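## Task

Take the green tank top out of the laundry pile and lay it on the right arm's half of the table, separated from the other garments. All other garments must stay on the half where the pile sits. Nothing may end up on the floor or draped over a table edge. Dropping or tossing laundry is allowed. The result only counts if it stays put without the robot holding it. Finish by releasing everything and moving the arms away.

## Robot and tools

ROBOT. Two arms, left_arm and right_arm. Each has six joints and a two-finger gripper. In every row and in every per-joint list of a result, an arm's joints come in this order: elbow, waist, wrist pitch, wrist yaw, wrist roll, shoulder. The gripper opening follows them.

FRAME. Reported poses share one scene frame. The origin sits on the table top midway between the arms. +z is up, +x points out across the table, and left_arm sits on the +y side, so the right arm's half of the table is the -y side. The names left and right refer to the arms, not to sides of a camera image. A gripper's fingers point along its own +z and close along its own y. end_effector_position (metres) is the spot between the finger pads, just short of the tips; quaternions are wxyz. The printed hand position can be off, more so when the arm is stretched out.

ROW FORMAT. A row is one flat list of 14 numbers, each in [-1, 1], covering both arms even if only one moves: left_arm's six joints then its opening, then right_arm's six joints then its opening. Joint entries are scaled offsets, not angles: 1.0 equals 1.202 rad for the waist, 1.258 for the shoulder, 1.238 for the elbow, 2.073 for wrist pitch, and 2.022 for wrist yaw and wrist roll. The opening is absolute: +1 fully open, -1 closed. Stated joint ranges (rad): waist -2.618 to 3.054, shoulder 0.000 to 3.142, elbow 0.000 to 3.142, wrist pitch -1.571 to 1.571, wrist yaw -1.571 to 1.571, wrist roll -2.094 to 2.094. True ends may differ by up to 0.036 rad.

execute_actions(actions). actions is a list of actions; each action is a table of 1 to 15 rows, one row per 1/30 s step. If fewer than 15 rows are given, the final row repeats for the remaining steps. Joint entries are offsets from the angles the arm had when that action began, not from the previous row; for the first action they are measured from the latest reported angles. If a row would carry a joint more than 0.036 rad beyond its range, that action is rejected for both arms; if the first action is malformed or rejected, nothing in the call runs. A joint pushed into its real end stops there, and the result may say "joint sent to its limit" (no such line does not prove there is room left). An empty list simply returns the current state and images.

MOTION CAPS. Per step, a joint's target may lead its measured angle by at most 0.202 rad (waist), 0.258 (shoulder), 0.238 (elbow), 0.573 (wrist pitch), 0.522 (yaw, roll). If targets would shift the gripper over 70 mm from where it is, all of that arm's targets are pulled back. Large moves therefore take several actions, and an unfinished motion must be commanded again. Friction can leave a joint about 0.031 rad short, and smaller commands may not move it at all.

move(target, speed, blocking). target is a single 14-number row, offsets measured from the Joint positions in the most recent result that shows them. All joints travel in sync, so the gripper follows a curve, taking 0.5 to 10 s; there is no collision avoidance. speed (0.01 to 2 rad/s, default 0.5) caps the joint with the longest way to go. Finger values apply immediately. It returns the normal result plus a move: line giving the ending (done, off_target, moving, held, fault), limits=held or limits=none, and each arm's joint furthest from target. With blocking=false you get a result after 0.5 s while motion continues; poll with wait(0), and call wait or stop before sending anything else.

wait(seconds): 0 to 10 s, arms keep their last command. stop(): brakes a running move; fast motion needs space to stop.

zoom_image(camera, region): camera is one of cam_head_left, cam_head_right, cam_high, cam_low, cam_left_wrist, cam_right_wrist (all 504x504); region is [x0, y0, x1, y1] in pixels from the top-left, at most 504 by 504.

finished_scene(scene): pass the current scene number to end it; the result says whether the goal was met. This is final. Replying without any tool call ends the whole session.

RESULTS. Joint positions and Joint velocities list each arm's joints (rad, rad/s) then the finger gap (m; 0.087 when fully open). Joint targets shows where joints are currently driven. grip_measured shows the opening on the command scale, each gripper off by up to about 1 mm. To hold something, command an opening around 0.02 below grip_measured; less grips more lightly. Pads push up to roughly 20 N. Joint torques are raw drive outputs with offsets and noise. Runs of actions add step readings; HELD marks steps where an arm was restrained. "joint command not followed" means a clearance check altered some targets.

CAUTIONS. Never let the arms collide or push on each other. Avoid fast closes, hard impacts, strong pressing, slips and knocking things off the table. Holding loads heats motors: MOTOR HOT from 75 °C, the arm halts for 10 s at 90 °C, and at 100 °C it goes limp and falls; OVER-TEMPERATURE FAULT lines report stops. The simulation keeps running while you compose replies, with arms holding the last command. To keep pressing as before, send offsets from Joint positions to Joint targets.

Each tool is called by a JSON object that holds its "name" and its "arguments", one argument or row to a line.

## Session

{"name": "execute_actions", "arguments": {
  "actions": []
}}

Scene clock: 0.00 s.
left_arm: end_effector_position=(+0.4028, +0.2845, +0.3640) grip_measured=+1.000 end_effector_quat_wxyz=(+0.710, -0.046, +0.701, +0.046) | right_arm: end_effector_position=(+0.3800, -0.3996, +0.3535) grip_measured=+1.000 end_effector_quat_wxyz=(+0.699, +0.057, +0.711, -0.053)
Joint names: [elbow, waist, wrist pitch, wrist yaw, wrist roll, shoulder]
Joint positions: left_arm=[1.043 0.006 0.004 0.003 0.    1.034 0.087] | right_arm=[ 1.036 -0.013 -0.006 -0.002  0.005  1.047  0.087]
Joint velocities: left_arm=[-0.002  0.002  0.007  0.007 -0.022 -0.002  0.   ] | right_arm=[ 0.002 -0.007  0.051 -0.022  0.022 -0.002  0.   ]
Joint torques (N m, as the arm reports them, + toward a larger angle): no reading
Motor temperatures (°C, as the motors report them): left_arm=[27 28 26 29 28 30] | right_arm=[27 27 28 26 26 28]
Joint targets: left_arm=[1.043 0.006 0.004 0.003 0.000 1.034] | right_arm=[1.036 -0.013 -0.006 -0.002 0.005 1.047]

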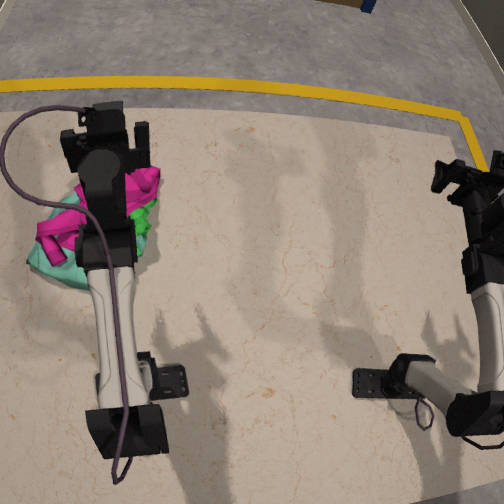

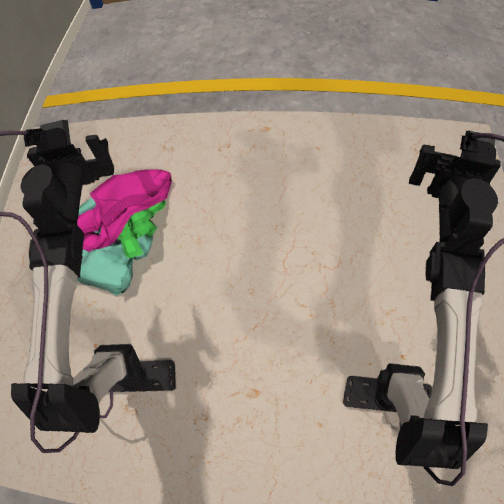

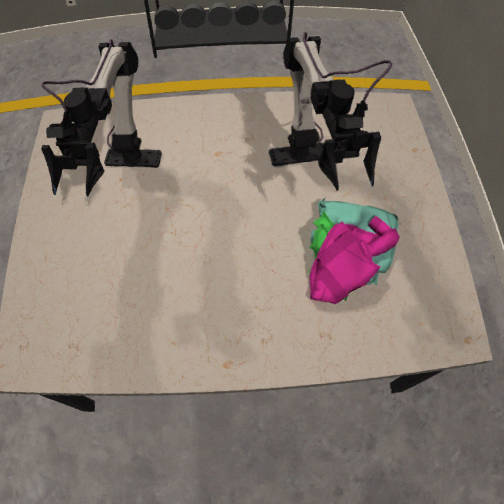

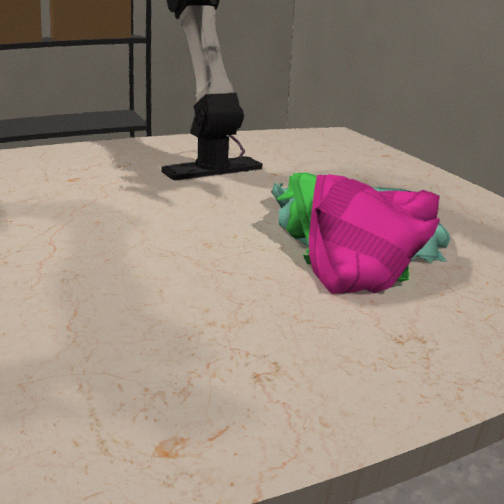

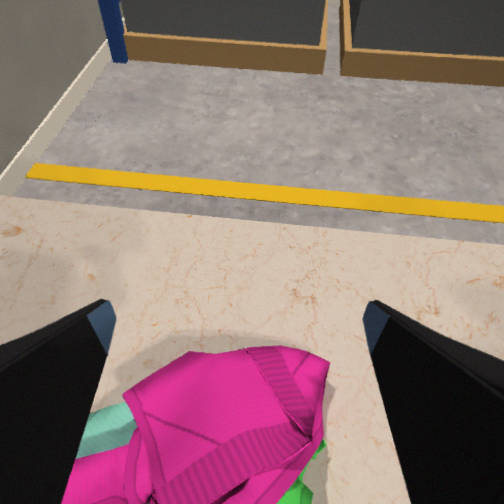

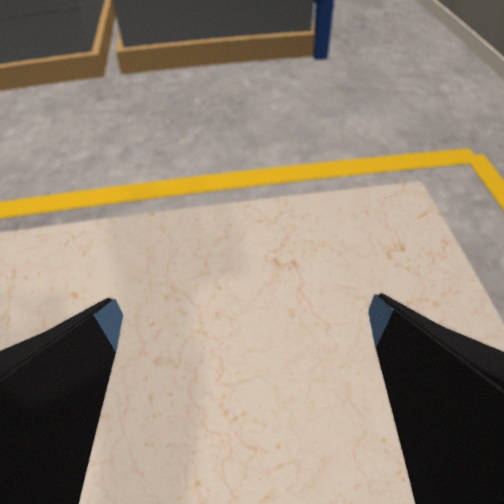

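{"name": "move", "arguments": {
  "target": [0,0,-0.48,0,0,0.4,1,0,0,0,0,0,0,1],
  "speed": 1
}}

Scene clock: 3.67 s.
left_arm: end_effector_position=(+0.2628, +0.2658, +0.0644) grip_measured=+1.000 end_effector_quat_wxyz=(+0.054, -0.066, +0.996, +0.002) | right_arm: end_effector_position=(+0.3800, -0.3996, +0.3535) grip_measured=+1.000 end_effector_quat_wxyz=(+0.699, +0.057, +0.711, -0.053)
Joint names: [elbow, waist, wrist pitch, wrist yaw, wrist roll, shoulder]
Joint positions: left_arm=[ 1.043  0.006 -0.981  0.003  0.     1.524  0.087] | right_arm=[ 1.036 -0.013 -0.006 -0.002  0.005  1.047  0.087]
Joint velocities: left_arm=[ 0.002  0.007 -0.095 -0.037 -0.022  0.007  0.   ] | right_arm=[ 0.007 -0.007 -0.037  0.022  0.007 -0.012  0.   ]
Joint torques (N m, as the arm reports them, + toward a larger angle): left_arm=[ 7.05  0.07  0.4   0.09 -0.1  -4.61] | right_arm=[ 8.64  0.18  2.12  0.05 -0.06 -2.85]
Motor temperatures (°C, as the motors report them): left_arm=[28 28 27 29 28 30] | right_arm=[27 27 30 26 26 28]
Joint targets: left_arm=[1.043 0.006 -0.991 0.003 0.000 1.537] | right_arm=[1.036 -0.013 -0.006 -0.002 0.005 1.047]
move: done; limits=none; left_arm: farthest joint: the shoulder, 0.013 radians from its target (0.503 radians at the start); right_arm: farthest joint: the waist, 0.000 radians from its target (0.000 radians at the start)

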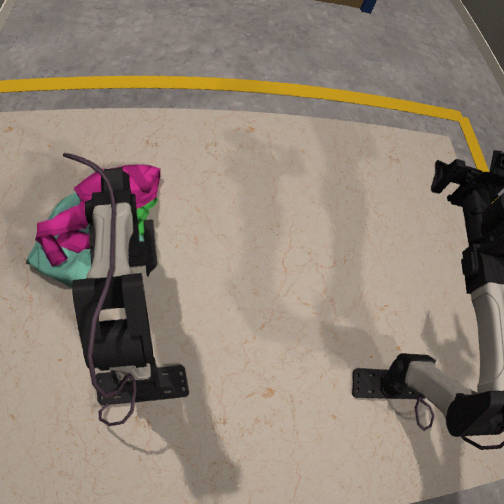

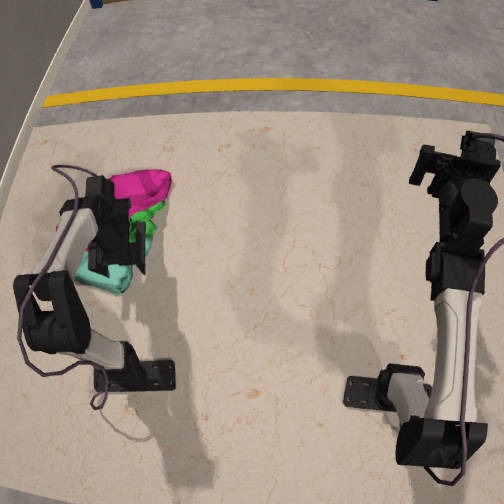

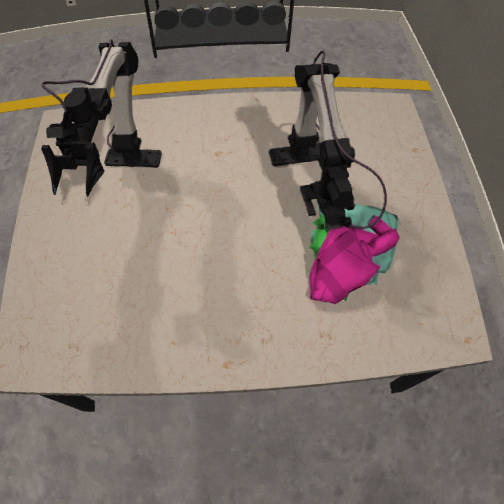

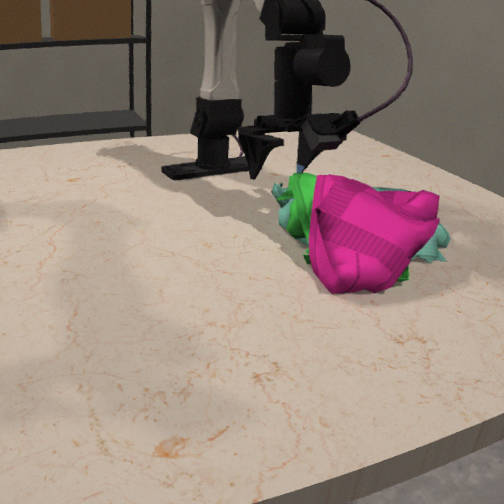

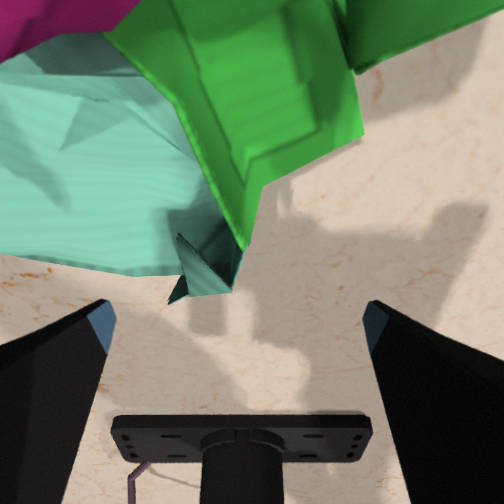

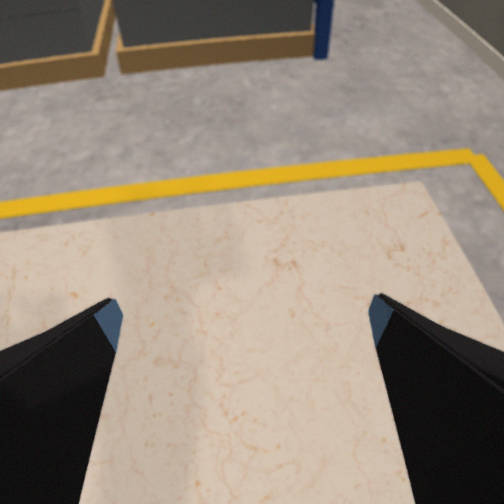

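{"name": "move", "arguments": {
  "target": [0.18,-0.04,0,0,0,0.17,0.7,0,0,0,0,0,0,1]
}}

Scene clock: 6.20 s.
left_arm: end_effector_position=(+0.3163, +0.2607, +0.0617) grip_measured=+0.700 end_effector_quat_wxyz=(+0.055, -0.045, +0.997, +0.001) | right_arm: end_effector_position=(+0.3800, -0.3996, +0.3535) grip_measured=+1.000 end_effector_quat_wxyz=(+0.699, +0.057, +0.711, -0.053)
Joint names: [elbow, waist, wrist pitch, wrist yaw, wrist roll, shoulder]
Joint positions: left_arm=[ 1.241 -0.035 -0.979  0.003  0.     1.722  0.074] | right_arm=[ 1.036 -0.013 -0.006 -0.002  0.005  1.047  0.087]
Joint velocities: left_arm=[ 0.007  0.007 -0.037  0.037  0.037 -0.012  0.   ] | right_arm=[-0.007  0.007 -0.022  0.022 -0.037  0.012  0.   ]
Joint torques (N m, as the arm reports them, + toward a larger angle): left_arm=[ 9.16 -0.55  0.51  0.09 -0.11 -6.22] | right_arm=[ 8.59  0.22  2.11  0.04 -0.06 -2.76]
Motor temperatures (°C, as the motors report them): left_arm=[28 28 27 29 28 30] | right_arm=[28 27 31 26 26 28]
Joint targets: left_arm=[1.266 -0.042 -0.980 0.003 0.000 1.738] | right_arm=[1.036 -0.013 -0.006 -0.002 0.005 1.047]
move: off_target (left_arm); limits=none; left_arm: farthest joint: the elbow, 0.025 radians from its target (0.223 radians at the start); right_arm: farthest joint: the waist, 0.000 radians from its target (0.000 radians at the start)

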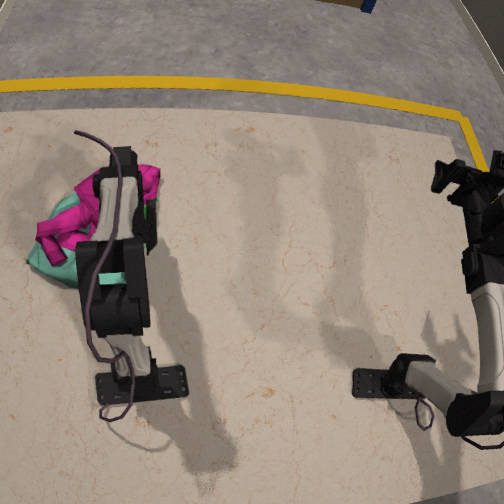

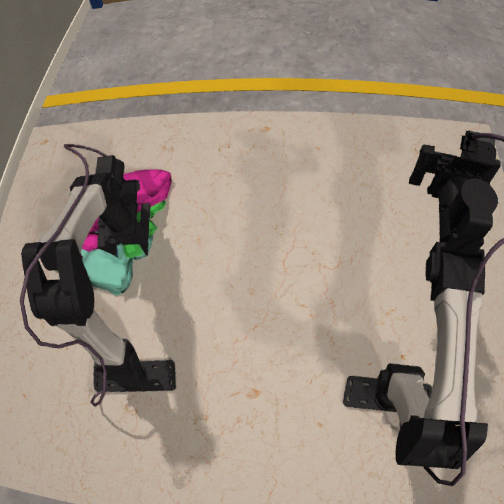

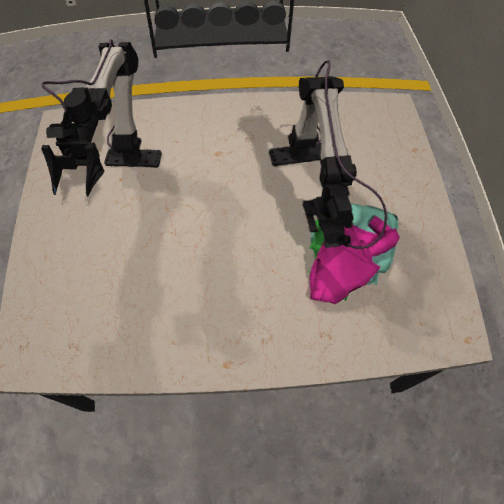

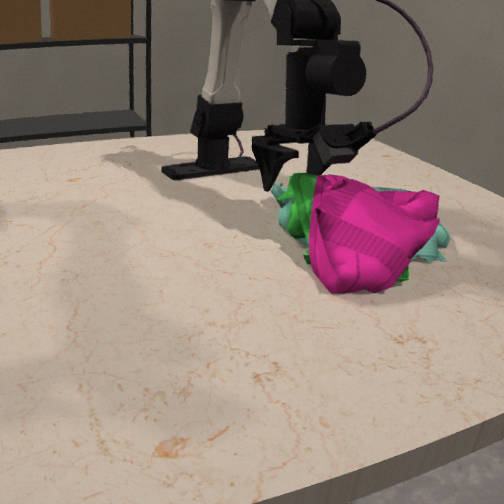

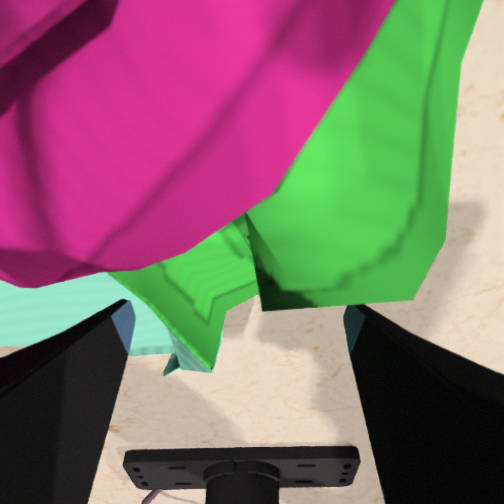

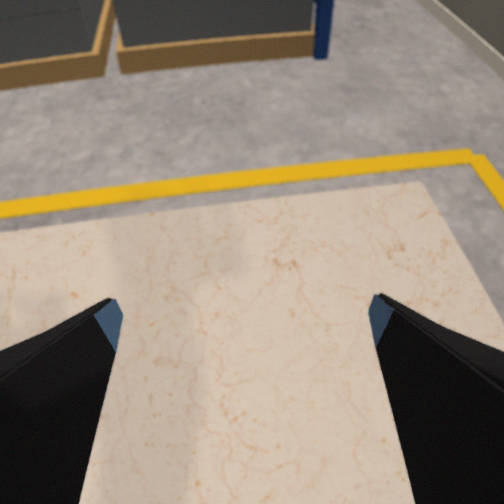

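{"name": "move", "arguments": {
  "target": [0,-0.065,0,0,0,0,0.7,0,0,0,0,0,0,1]
}}

{"name": "move", "arguments": {
  "target": [0.09,0,0,0,0,0.08,0.7,0,0,0,0,0,0,1]
}}

Scene clock: 8.67 s.
left_arm: end_effector_position=(+0.3174, +0.2394, +0.0617) grip_measured=+0.700 end_effector_quat_wxyz=(+0.055, -0.009, +0.998, -0.001) | right_arm: end_effector_position=(+0.3800, -0.3996, +0.3535) grip_measured=+1.000 end_effector_quat_wxyz=(+0.699, +0.057, +0.711, -0.053)
Joint names: [elbow, waist, wrist pitch, wrist yaw, wrist roll, shoulder]
Joint positions: left_arm=[ 1.241 -0.109 -0.979  0.003  0.     1.722  0.074] | right_arm=[ 1.036 -0.013 -0.006 -0.002  0.005  1.047  0.087]
Joint velocities: left_arm=[ 0.007 -0.002 -0.081 -0.037 -0.007 -0.012 -0.   ] | right_arm=[-0.022  0.007  0.007  0.007 -0.051  0.002  0.   ]
Joint torques (N m, as the arm reports them, + toward a larger angle): left_arm=[ 7.07 -0.43  0.5   0.09 -0.1  -7.59] | right_arm=[ 8.68  0.22  2.12  0.05 -0.05 -2.74]
Motor temperatures (°C, as the motors report them): left_arm=[29 28 27 29 28 31] | right_arm=[28 27 31 26 26 28]
Joint targets: left_arm=[1.241 -0.114 -0.979 0.003 0.000 1.722] | right_arm=[1.036 -0.013 -0.006 -0.002 0.005 1.047]
move: done; limits=none; left_arm: farthest joint: the waist, 0.004 radians from its target (0.078 radians at the start); right_arm: farthest joint: the waist, 0.000 radians from its target (0.000 radians at the start)

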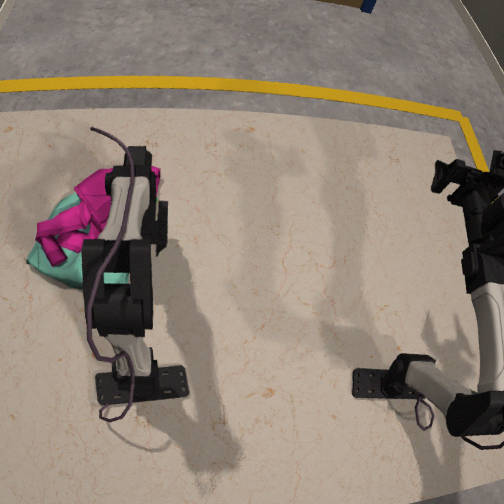

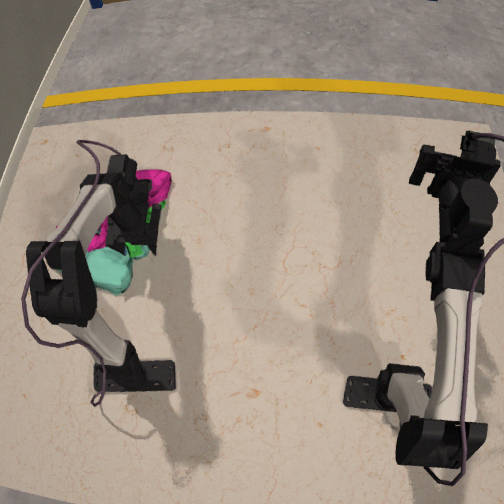

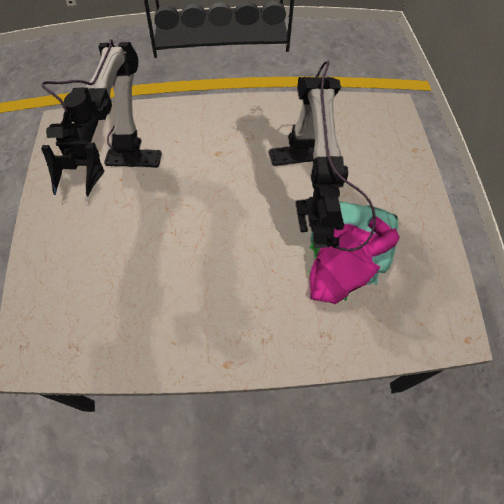

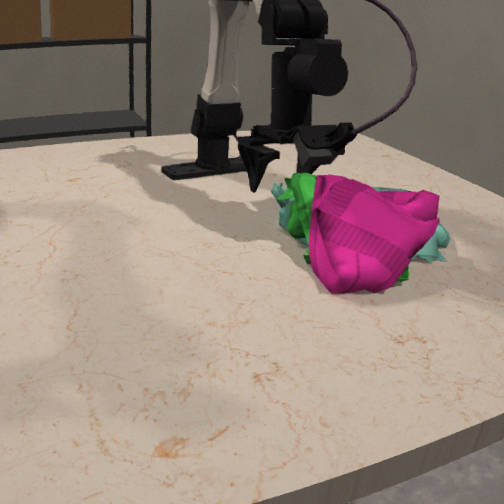

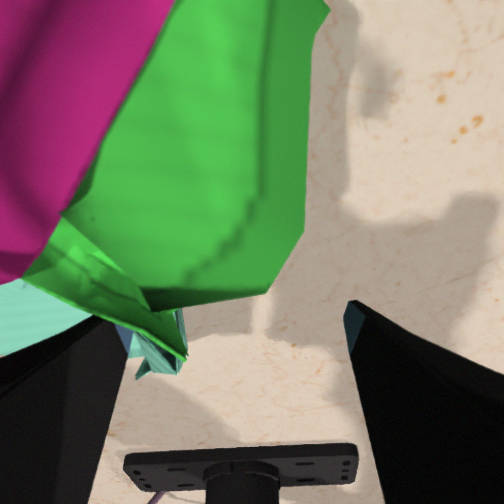

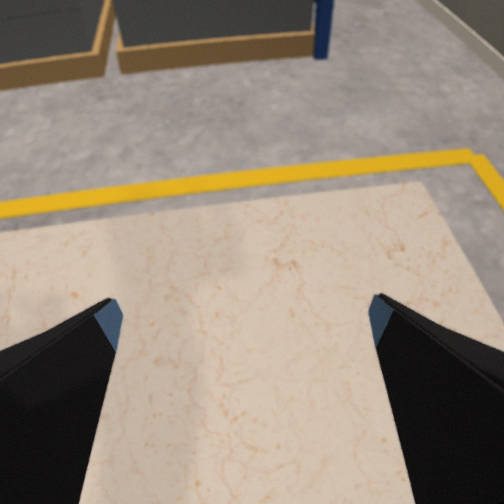

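Scene clock: 9.43 s.
left_arm: end_effector_position=(+0.3397, +0.2399, +0.0581) grip_measured=+0.700 end_effector_quat_wxyz=(+0.056, -0.009, +0.998, -0.001) | right_arm: end_effector_position=(+0.3800, -0.3996, +0.3535) grip_measured=+1.000 end_effector_quat_wxyz=(+0.699, +0.057, +0.711, -0.053)
Joint names: [elbow, waist, wrist pitch, wrist yaw, wrist roll, shoulder]
Joint positions: left_arm=[ 1.328 -0.109 -0.981  0.003  0.     1.807  0.074] | right_arm=[ 1.036 -0.013 -0.006 -0.002  0.005  1.047  0.087]
Joint velocities: left_arm=[-0.002 -0.012 -0.037 -0.022 -0.007  0.002 -0.002] | right_arm=[ 0.007 -0.012 -0.007 -0.051  0.022 -0.007  0.   ]
Joint torques (N m, as the arm reports them, + toward a larger angle): left_arm=[ 9.14  0.02  0.52  0.1  -0.11 -7.02] | right_arm=[ 8.72  0.28  2.11  0.05 -0.08 -2.83]
Motor temperatures (°C, as the motors report them): left_arm=[29 28 27 29 28 31] | right_arm=[28 27 32 26 26 28]
Joint targets: left_arm=[1.352 -0.109 -0.979 0.003 0.000 1.823] | right_arm=[1.036 -0.013 -0.006 -0.002 0.005 1.047]
move: off_target (left_arm); limits=none; left_arm: farthest joint: the elbow, 0.024 radians from its target (0.111 radians at the start); right_arm: farthest joint: the waist, 0.000 radians from its target (0.000 radians at the start)

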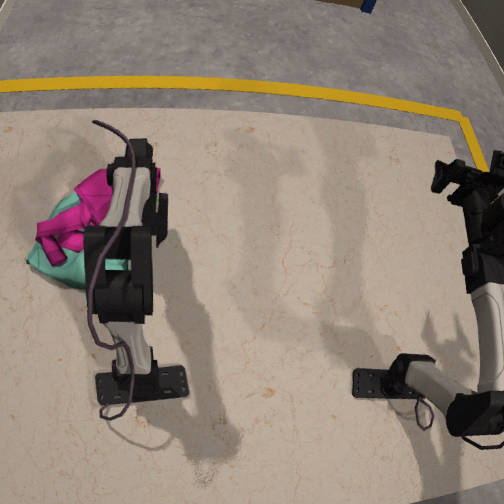

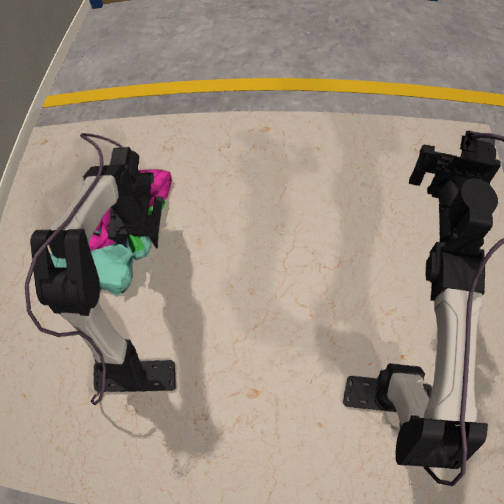

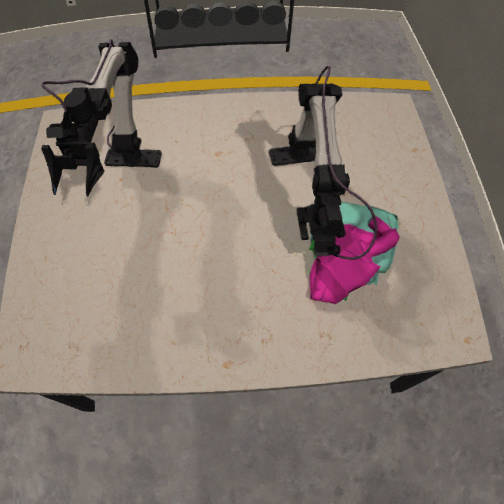

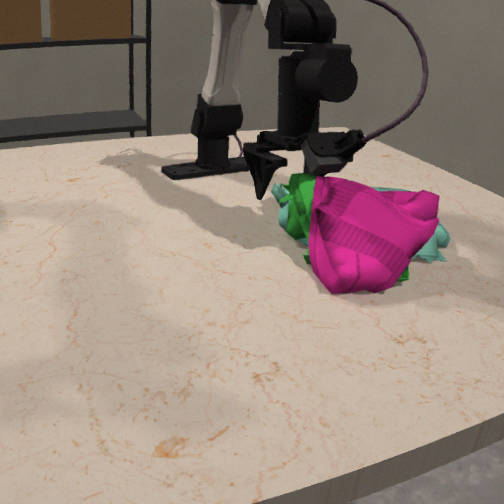

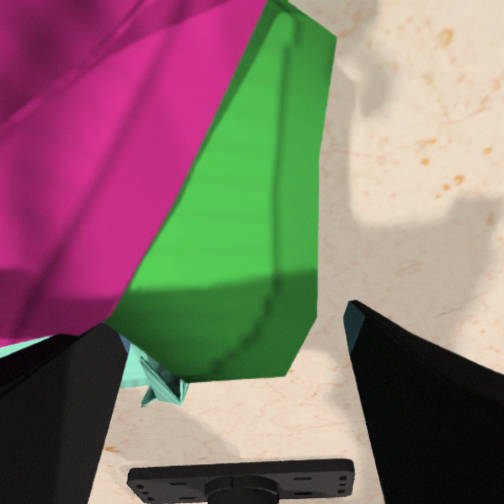

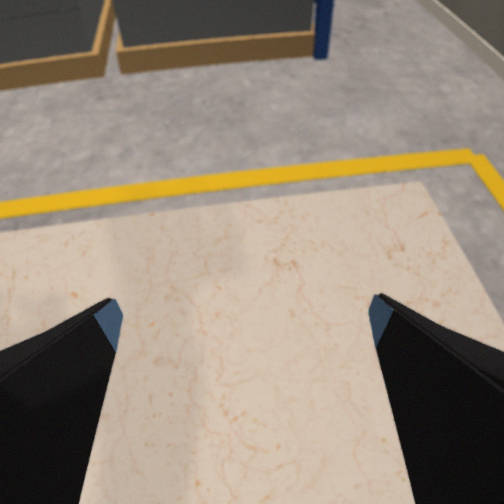

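Raise slightly to avoid teal, close, lift.

{"name": "move", "arguments": {
  "target": [0.07,0,0,0,0,0,0.7,0,0,0,0,0,0,1]
}}

{"name": "move", "arguments": {
  "target": [0,0,0,0,0,0,-1,0,0,0,0,0,0,1]
}}

{"name": "move", "arguments": {
  "target": [0.45,-0.25,-0.2,0,0,-0.1,-1,0,-0.6,0,0,0,0,1]
}}

Scene clock: 12.40 s.
left_arm: end_effector_position=(+0.3589, +0.2402, +0.0737) grip_measured=+0.700 end_effector_quat_wxyz=(+0.087, -0.009, +0.996, -0.001) | right_arm: end_effector_position=(+0.3800, -0.3996, +0.3535) grip_measured=+1.000 end_effector_quat_wxyz=(+0.699, +0.057, +0.711, -0.053)
Joint names: [elbow, waist, wrist pitch, wrist yaw, wrist roll, shoulder]
Joint positions: left_arm=[ 1.393 -0.109 -0.983  0.003  0.     1.807  0.074] | right_arm=[ 1.036 -0.013 -0.006 -0.002  0.005  1.047  0.087]
Joint velocities: left_arm=[ 0.002 -0.002 -0.007 -0.051  0.095 -0.002 -0.001] | right_arm=[ 0.027  0.002  0.007  0.037 -0.022 -0.007  0.   ]
Joint torques (N m, as the arm reports them, + toward a larger angle): left_arm=[ 9.12  0.03  0.64  0.08 -0.1  -8.44] | right_arm=[ 8.61  0.23  2.11  0.07 -0.08 -2.82]
Motor temperatures (°C, as the motors report them): left_arm=[30 28 26 29 28 31] | right_arm=[29 27 32 26 26 28]
Joint targets: left_arm=[1.415 -0.109 -0.981 0.003 0.000 1.807] | right_arm=[1.036 -0.013 -0.006 -0.002 0.005 1.047]
move: off_target (left_arm); limits=none; left_arm: farthest joint: the elbow, 0.021 radians from its target (0.086 radians at the start); right_arm: farthest joint: the waist, 0.000 radians from its target (0.000 radians at the start)

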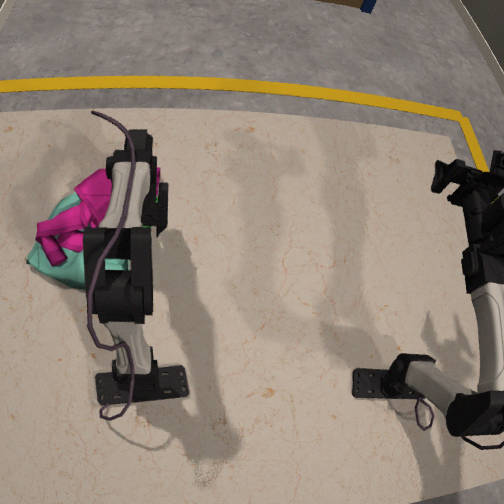

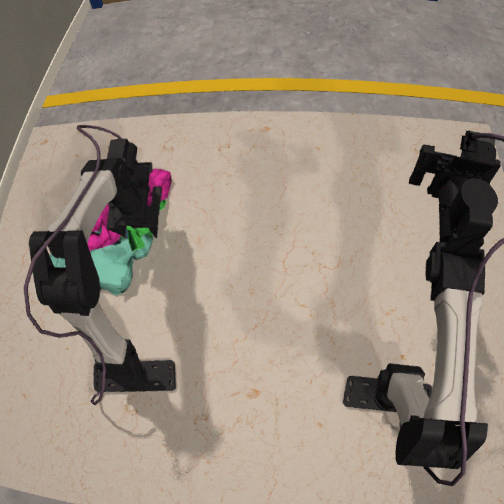

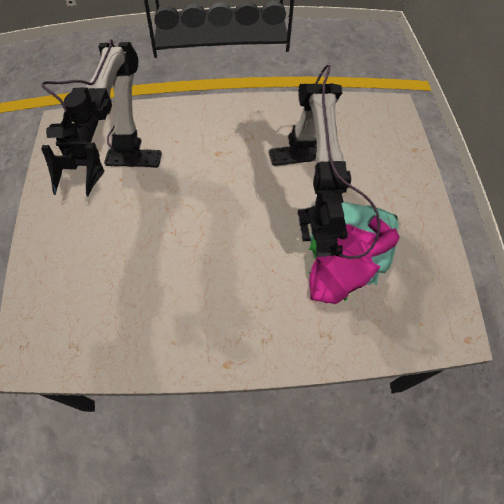

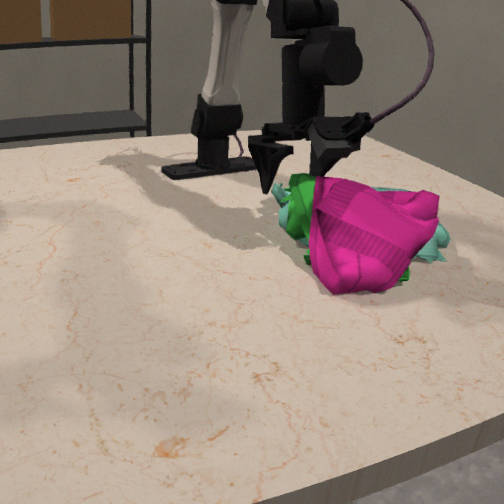

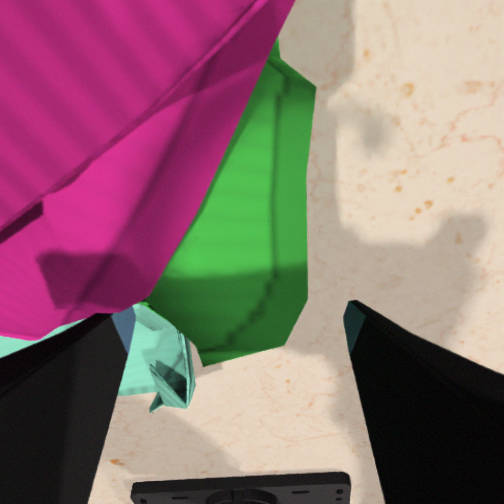

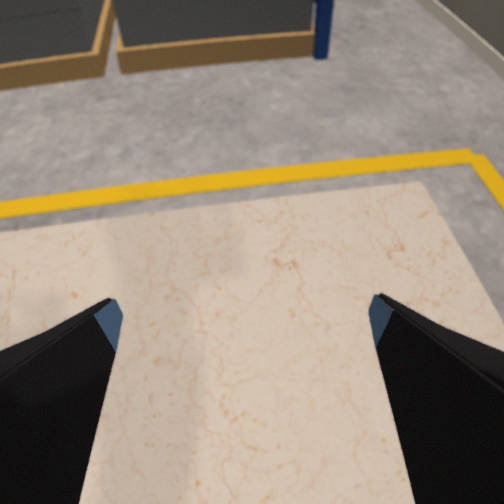

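Scene clock: 12.90 s.
left_arm: end_effector_position=(+0.3589, +0.2402, +0.0737) grip_measured=-0.966 end_effector_quat_wxyz=(+0.087, -0.009, +0.996, -0.001) | right_arm: end_effector_position=(+0.3800, -0.3996, +0.3535) grip_measured=+1.000 end_effector_quat_wxyz=(+0.699, +0.057, +0.711, -0.053)
Joint names: [elbow, waist, wrist pitch, wrist yaw, wrist roll, shoulder]
Joint positions: left_arm=[ 1.393 -0.109 -0.983  0.003  0.     1.807  0.001] | right_arm=[ 1.036 -0.013 -0.006 -0.002  0.005  1.047  0.087]
Joint velocities: left_arm=[ 0.007 -0.007 -0.037 -0.037 -0.007  0.002  0.   ] | right_arm=[-0.027 -0.017  0.007 -0.022  0.022 -0.002  0.   ]
Joint torques (N m, as the arm reports them, + toward a larger angle): left_arm=[ 7.29  0.03  0.61  0.09 -0.11 -8.46] | right_arm=[ 8.61  0.31  2.11  0.06 -0.07 -2.81]
Motor temperatures (°C, as the motors report them): left_arm=[30 28 26 29 28 31] | right_arm=[29 27 32 26 26 28]
Joint targets: left_arm=[1.393 -0.109 -0.983 0.003 0.000 1.807] | right_arm=[1.036 -0.013 -0.006 -0.002 0.005 1.047]
move: done; limits=none; left_arm: farthest joint: the waist, 0.000 radians from its target (0.000 radians at the start); right_arm: farthest joint: the waist, 0.000 radians from its target (0.000 radians at the start)

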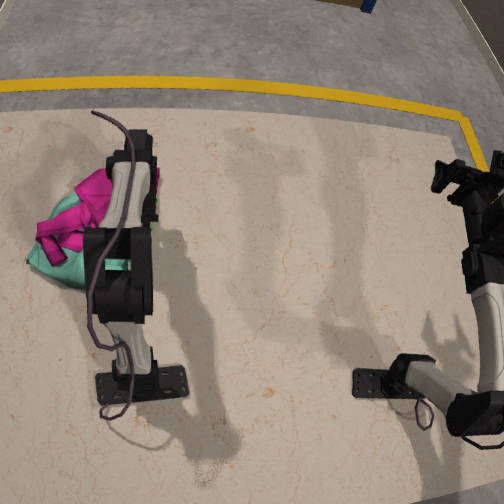

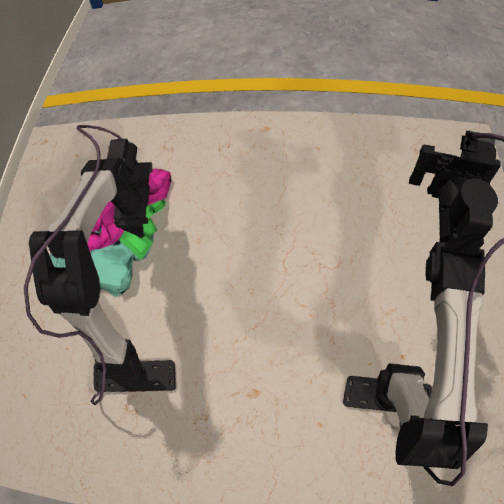

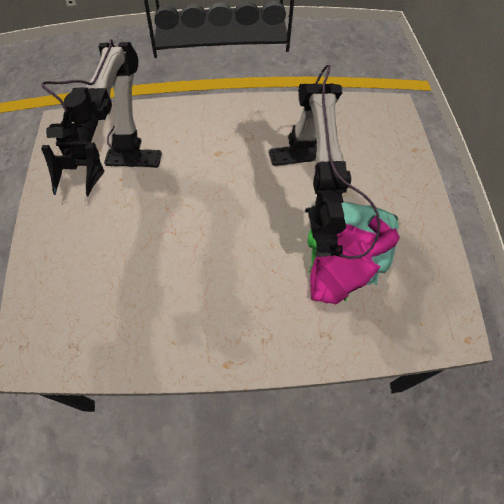

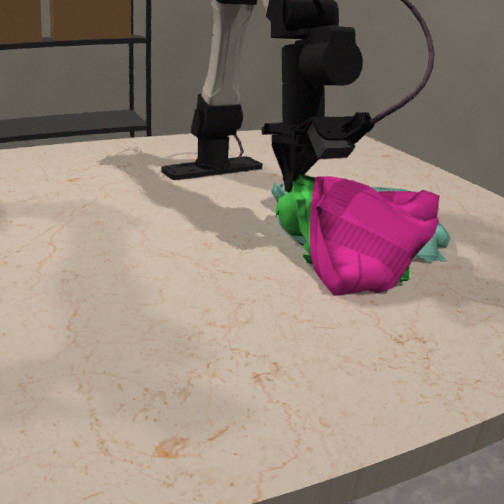

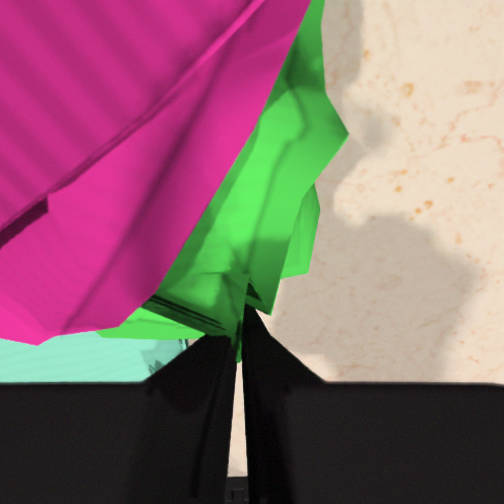

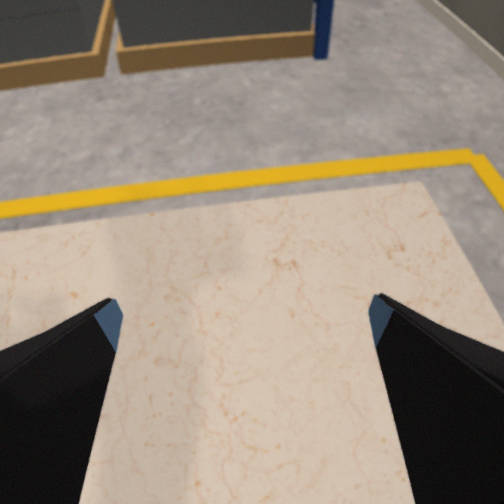

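Scene clock: 15.07 s.
left_arm: end_effector_position=(+0.3532, +0.1411, +0.2447) grip_measured=-0.966 end_effector_quat_wxyz=(+0.202, +0.136, +0.969, -0.030) | right_arm: end_effector_position=(+0.2491, -0.6322, +0.3535) grip_measured=+1.000 end_effector_quat_wxyz=(+0.637, +0.302, +0.646, -0.293)
Joint names: [elbow, waist, wrist pitch, wrist yaw, wrist roll, shoulder]
Joint positions: left_arm=[ 1.93  -0.404 -1.391  0.003  0.     1.698  0.001] | right_arm=[ 1.036 -0.727 -0.006 -0.002  0.005  1.047  0.087]
Joint velocities: left_arm=[-0.002 -0.002  0.051 -0.007 -0.022 -0.002 -0.   ] | right_arm=[-0.002  0.012 -0.007 -0.022 -0.051  0.007  0.   ]
Joint torques (N m, as the arm reports them, + toward a larger angle): left_arm=[ 8.82 -0.38  0.97  0.08 -0.12 -8.74] | right_arm=[ 8.63 -0.49  2.11  0.06 -0.08 -2.74]
Motor temperatures (°C, as the motors report them): left_arm=[30 28 27 29 28 32] | right_arm=[29 27 33 26 26 28]
Joint targets: left_arm=[1.950 -0.409 -1.397 0.003 0.000 1.681] | right_arm=[1.036 -0.735 -0.006 -0.002 0.005 1.047]
move: done; limits=none; left_arm: farthest joint: the elbow, 0.020 radians from its target (0.557 radians at the start); right_arm: farthest joint: the waist, 0.007 radians from its target (0.721 radians at the start)

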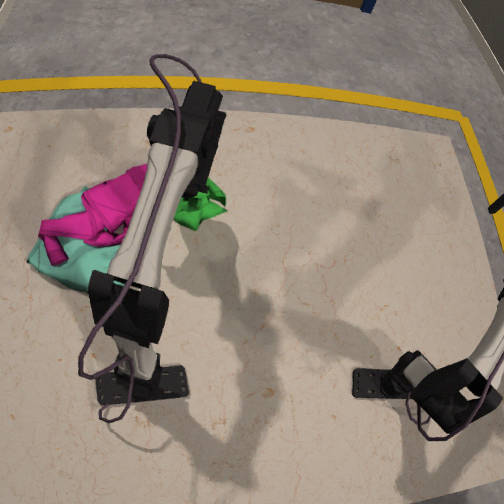

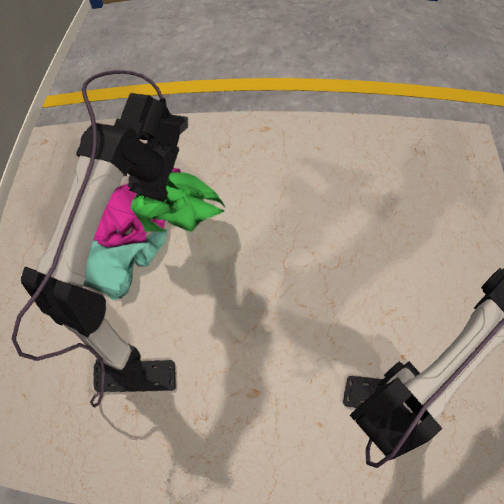

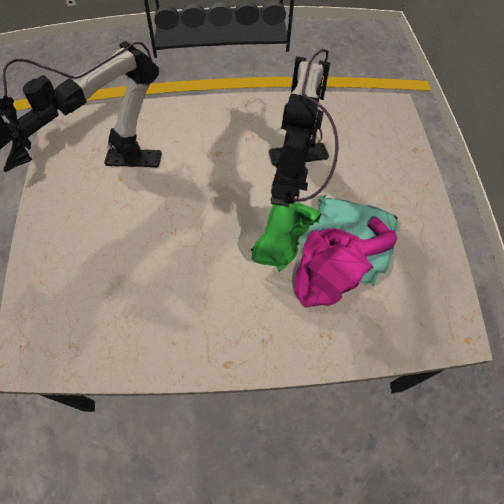

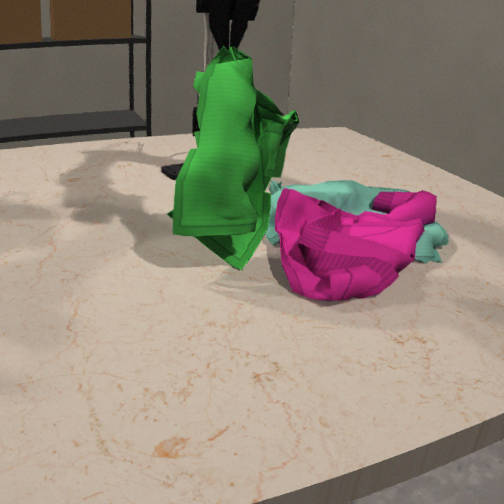

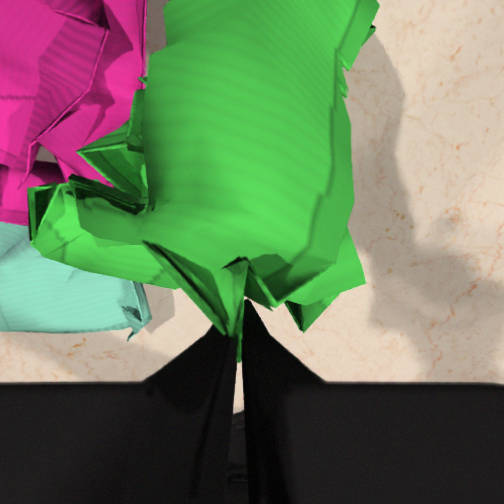

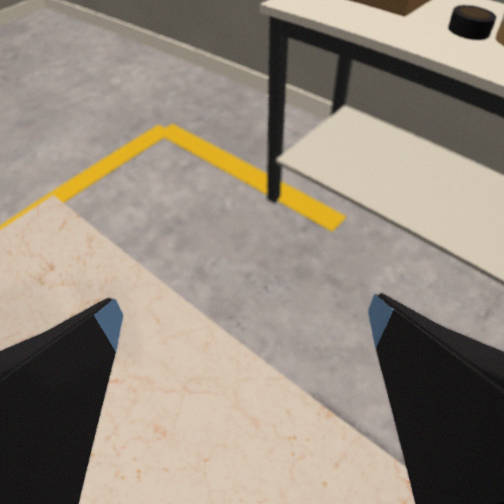

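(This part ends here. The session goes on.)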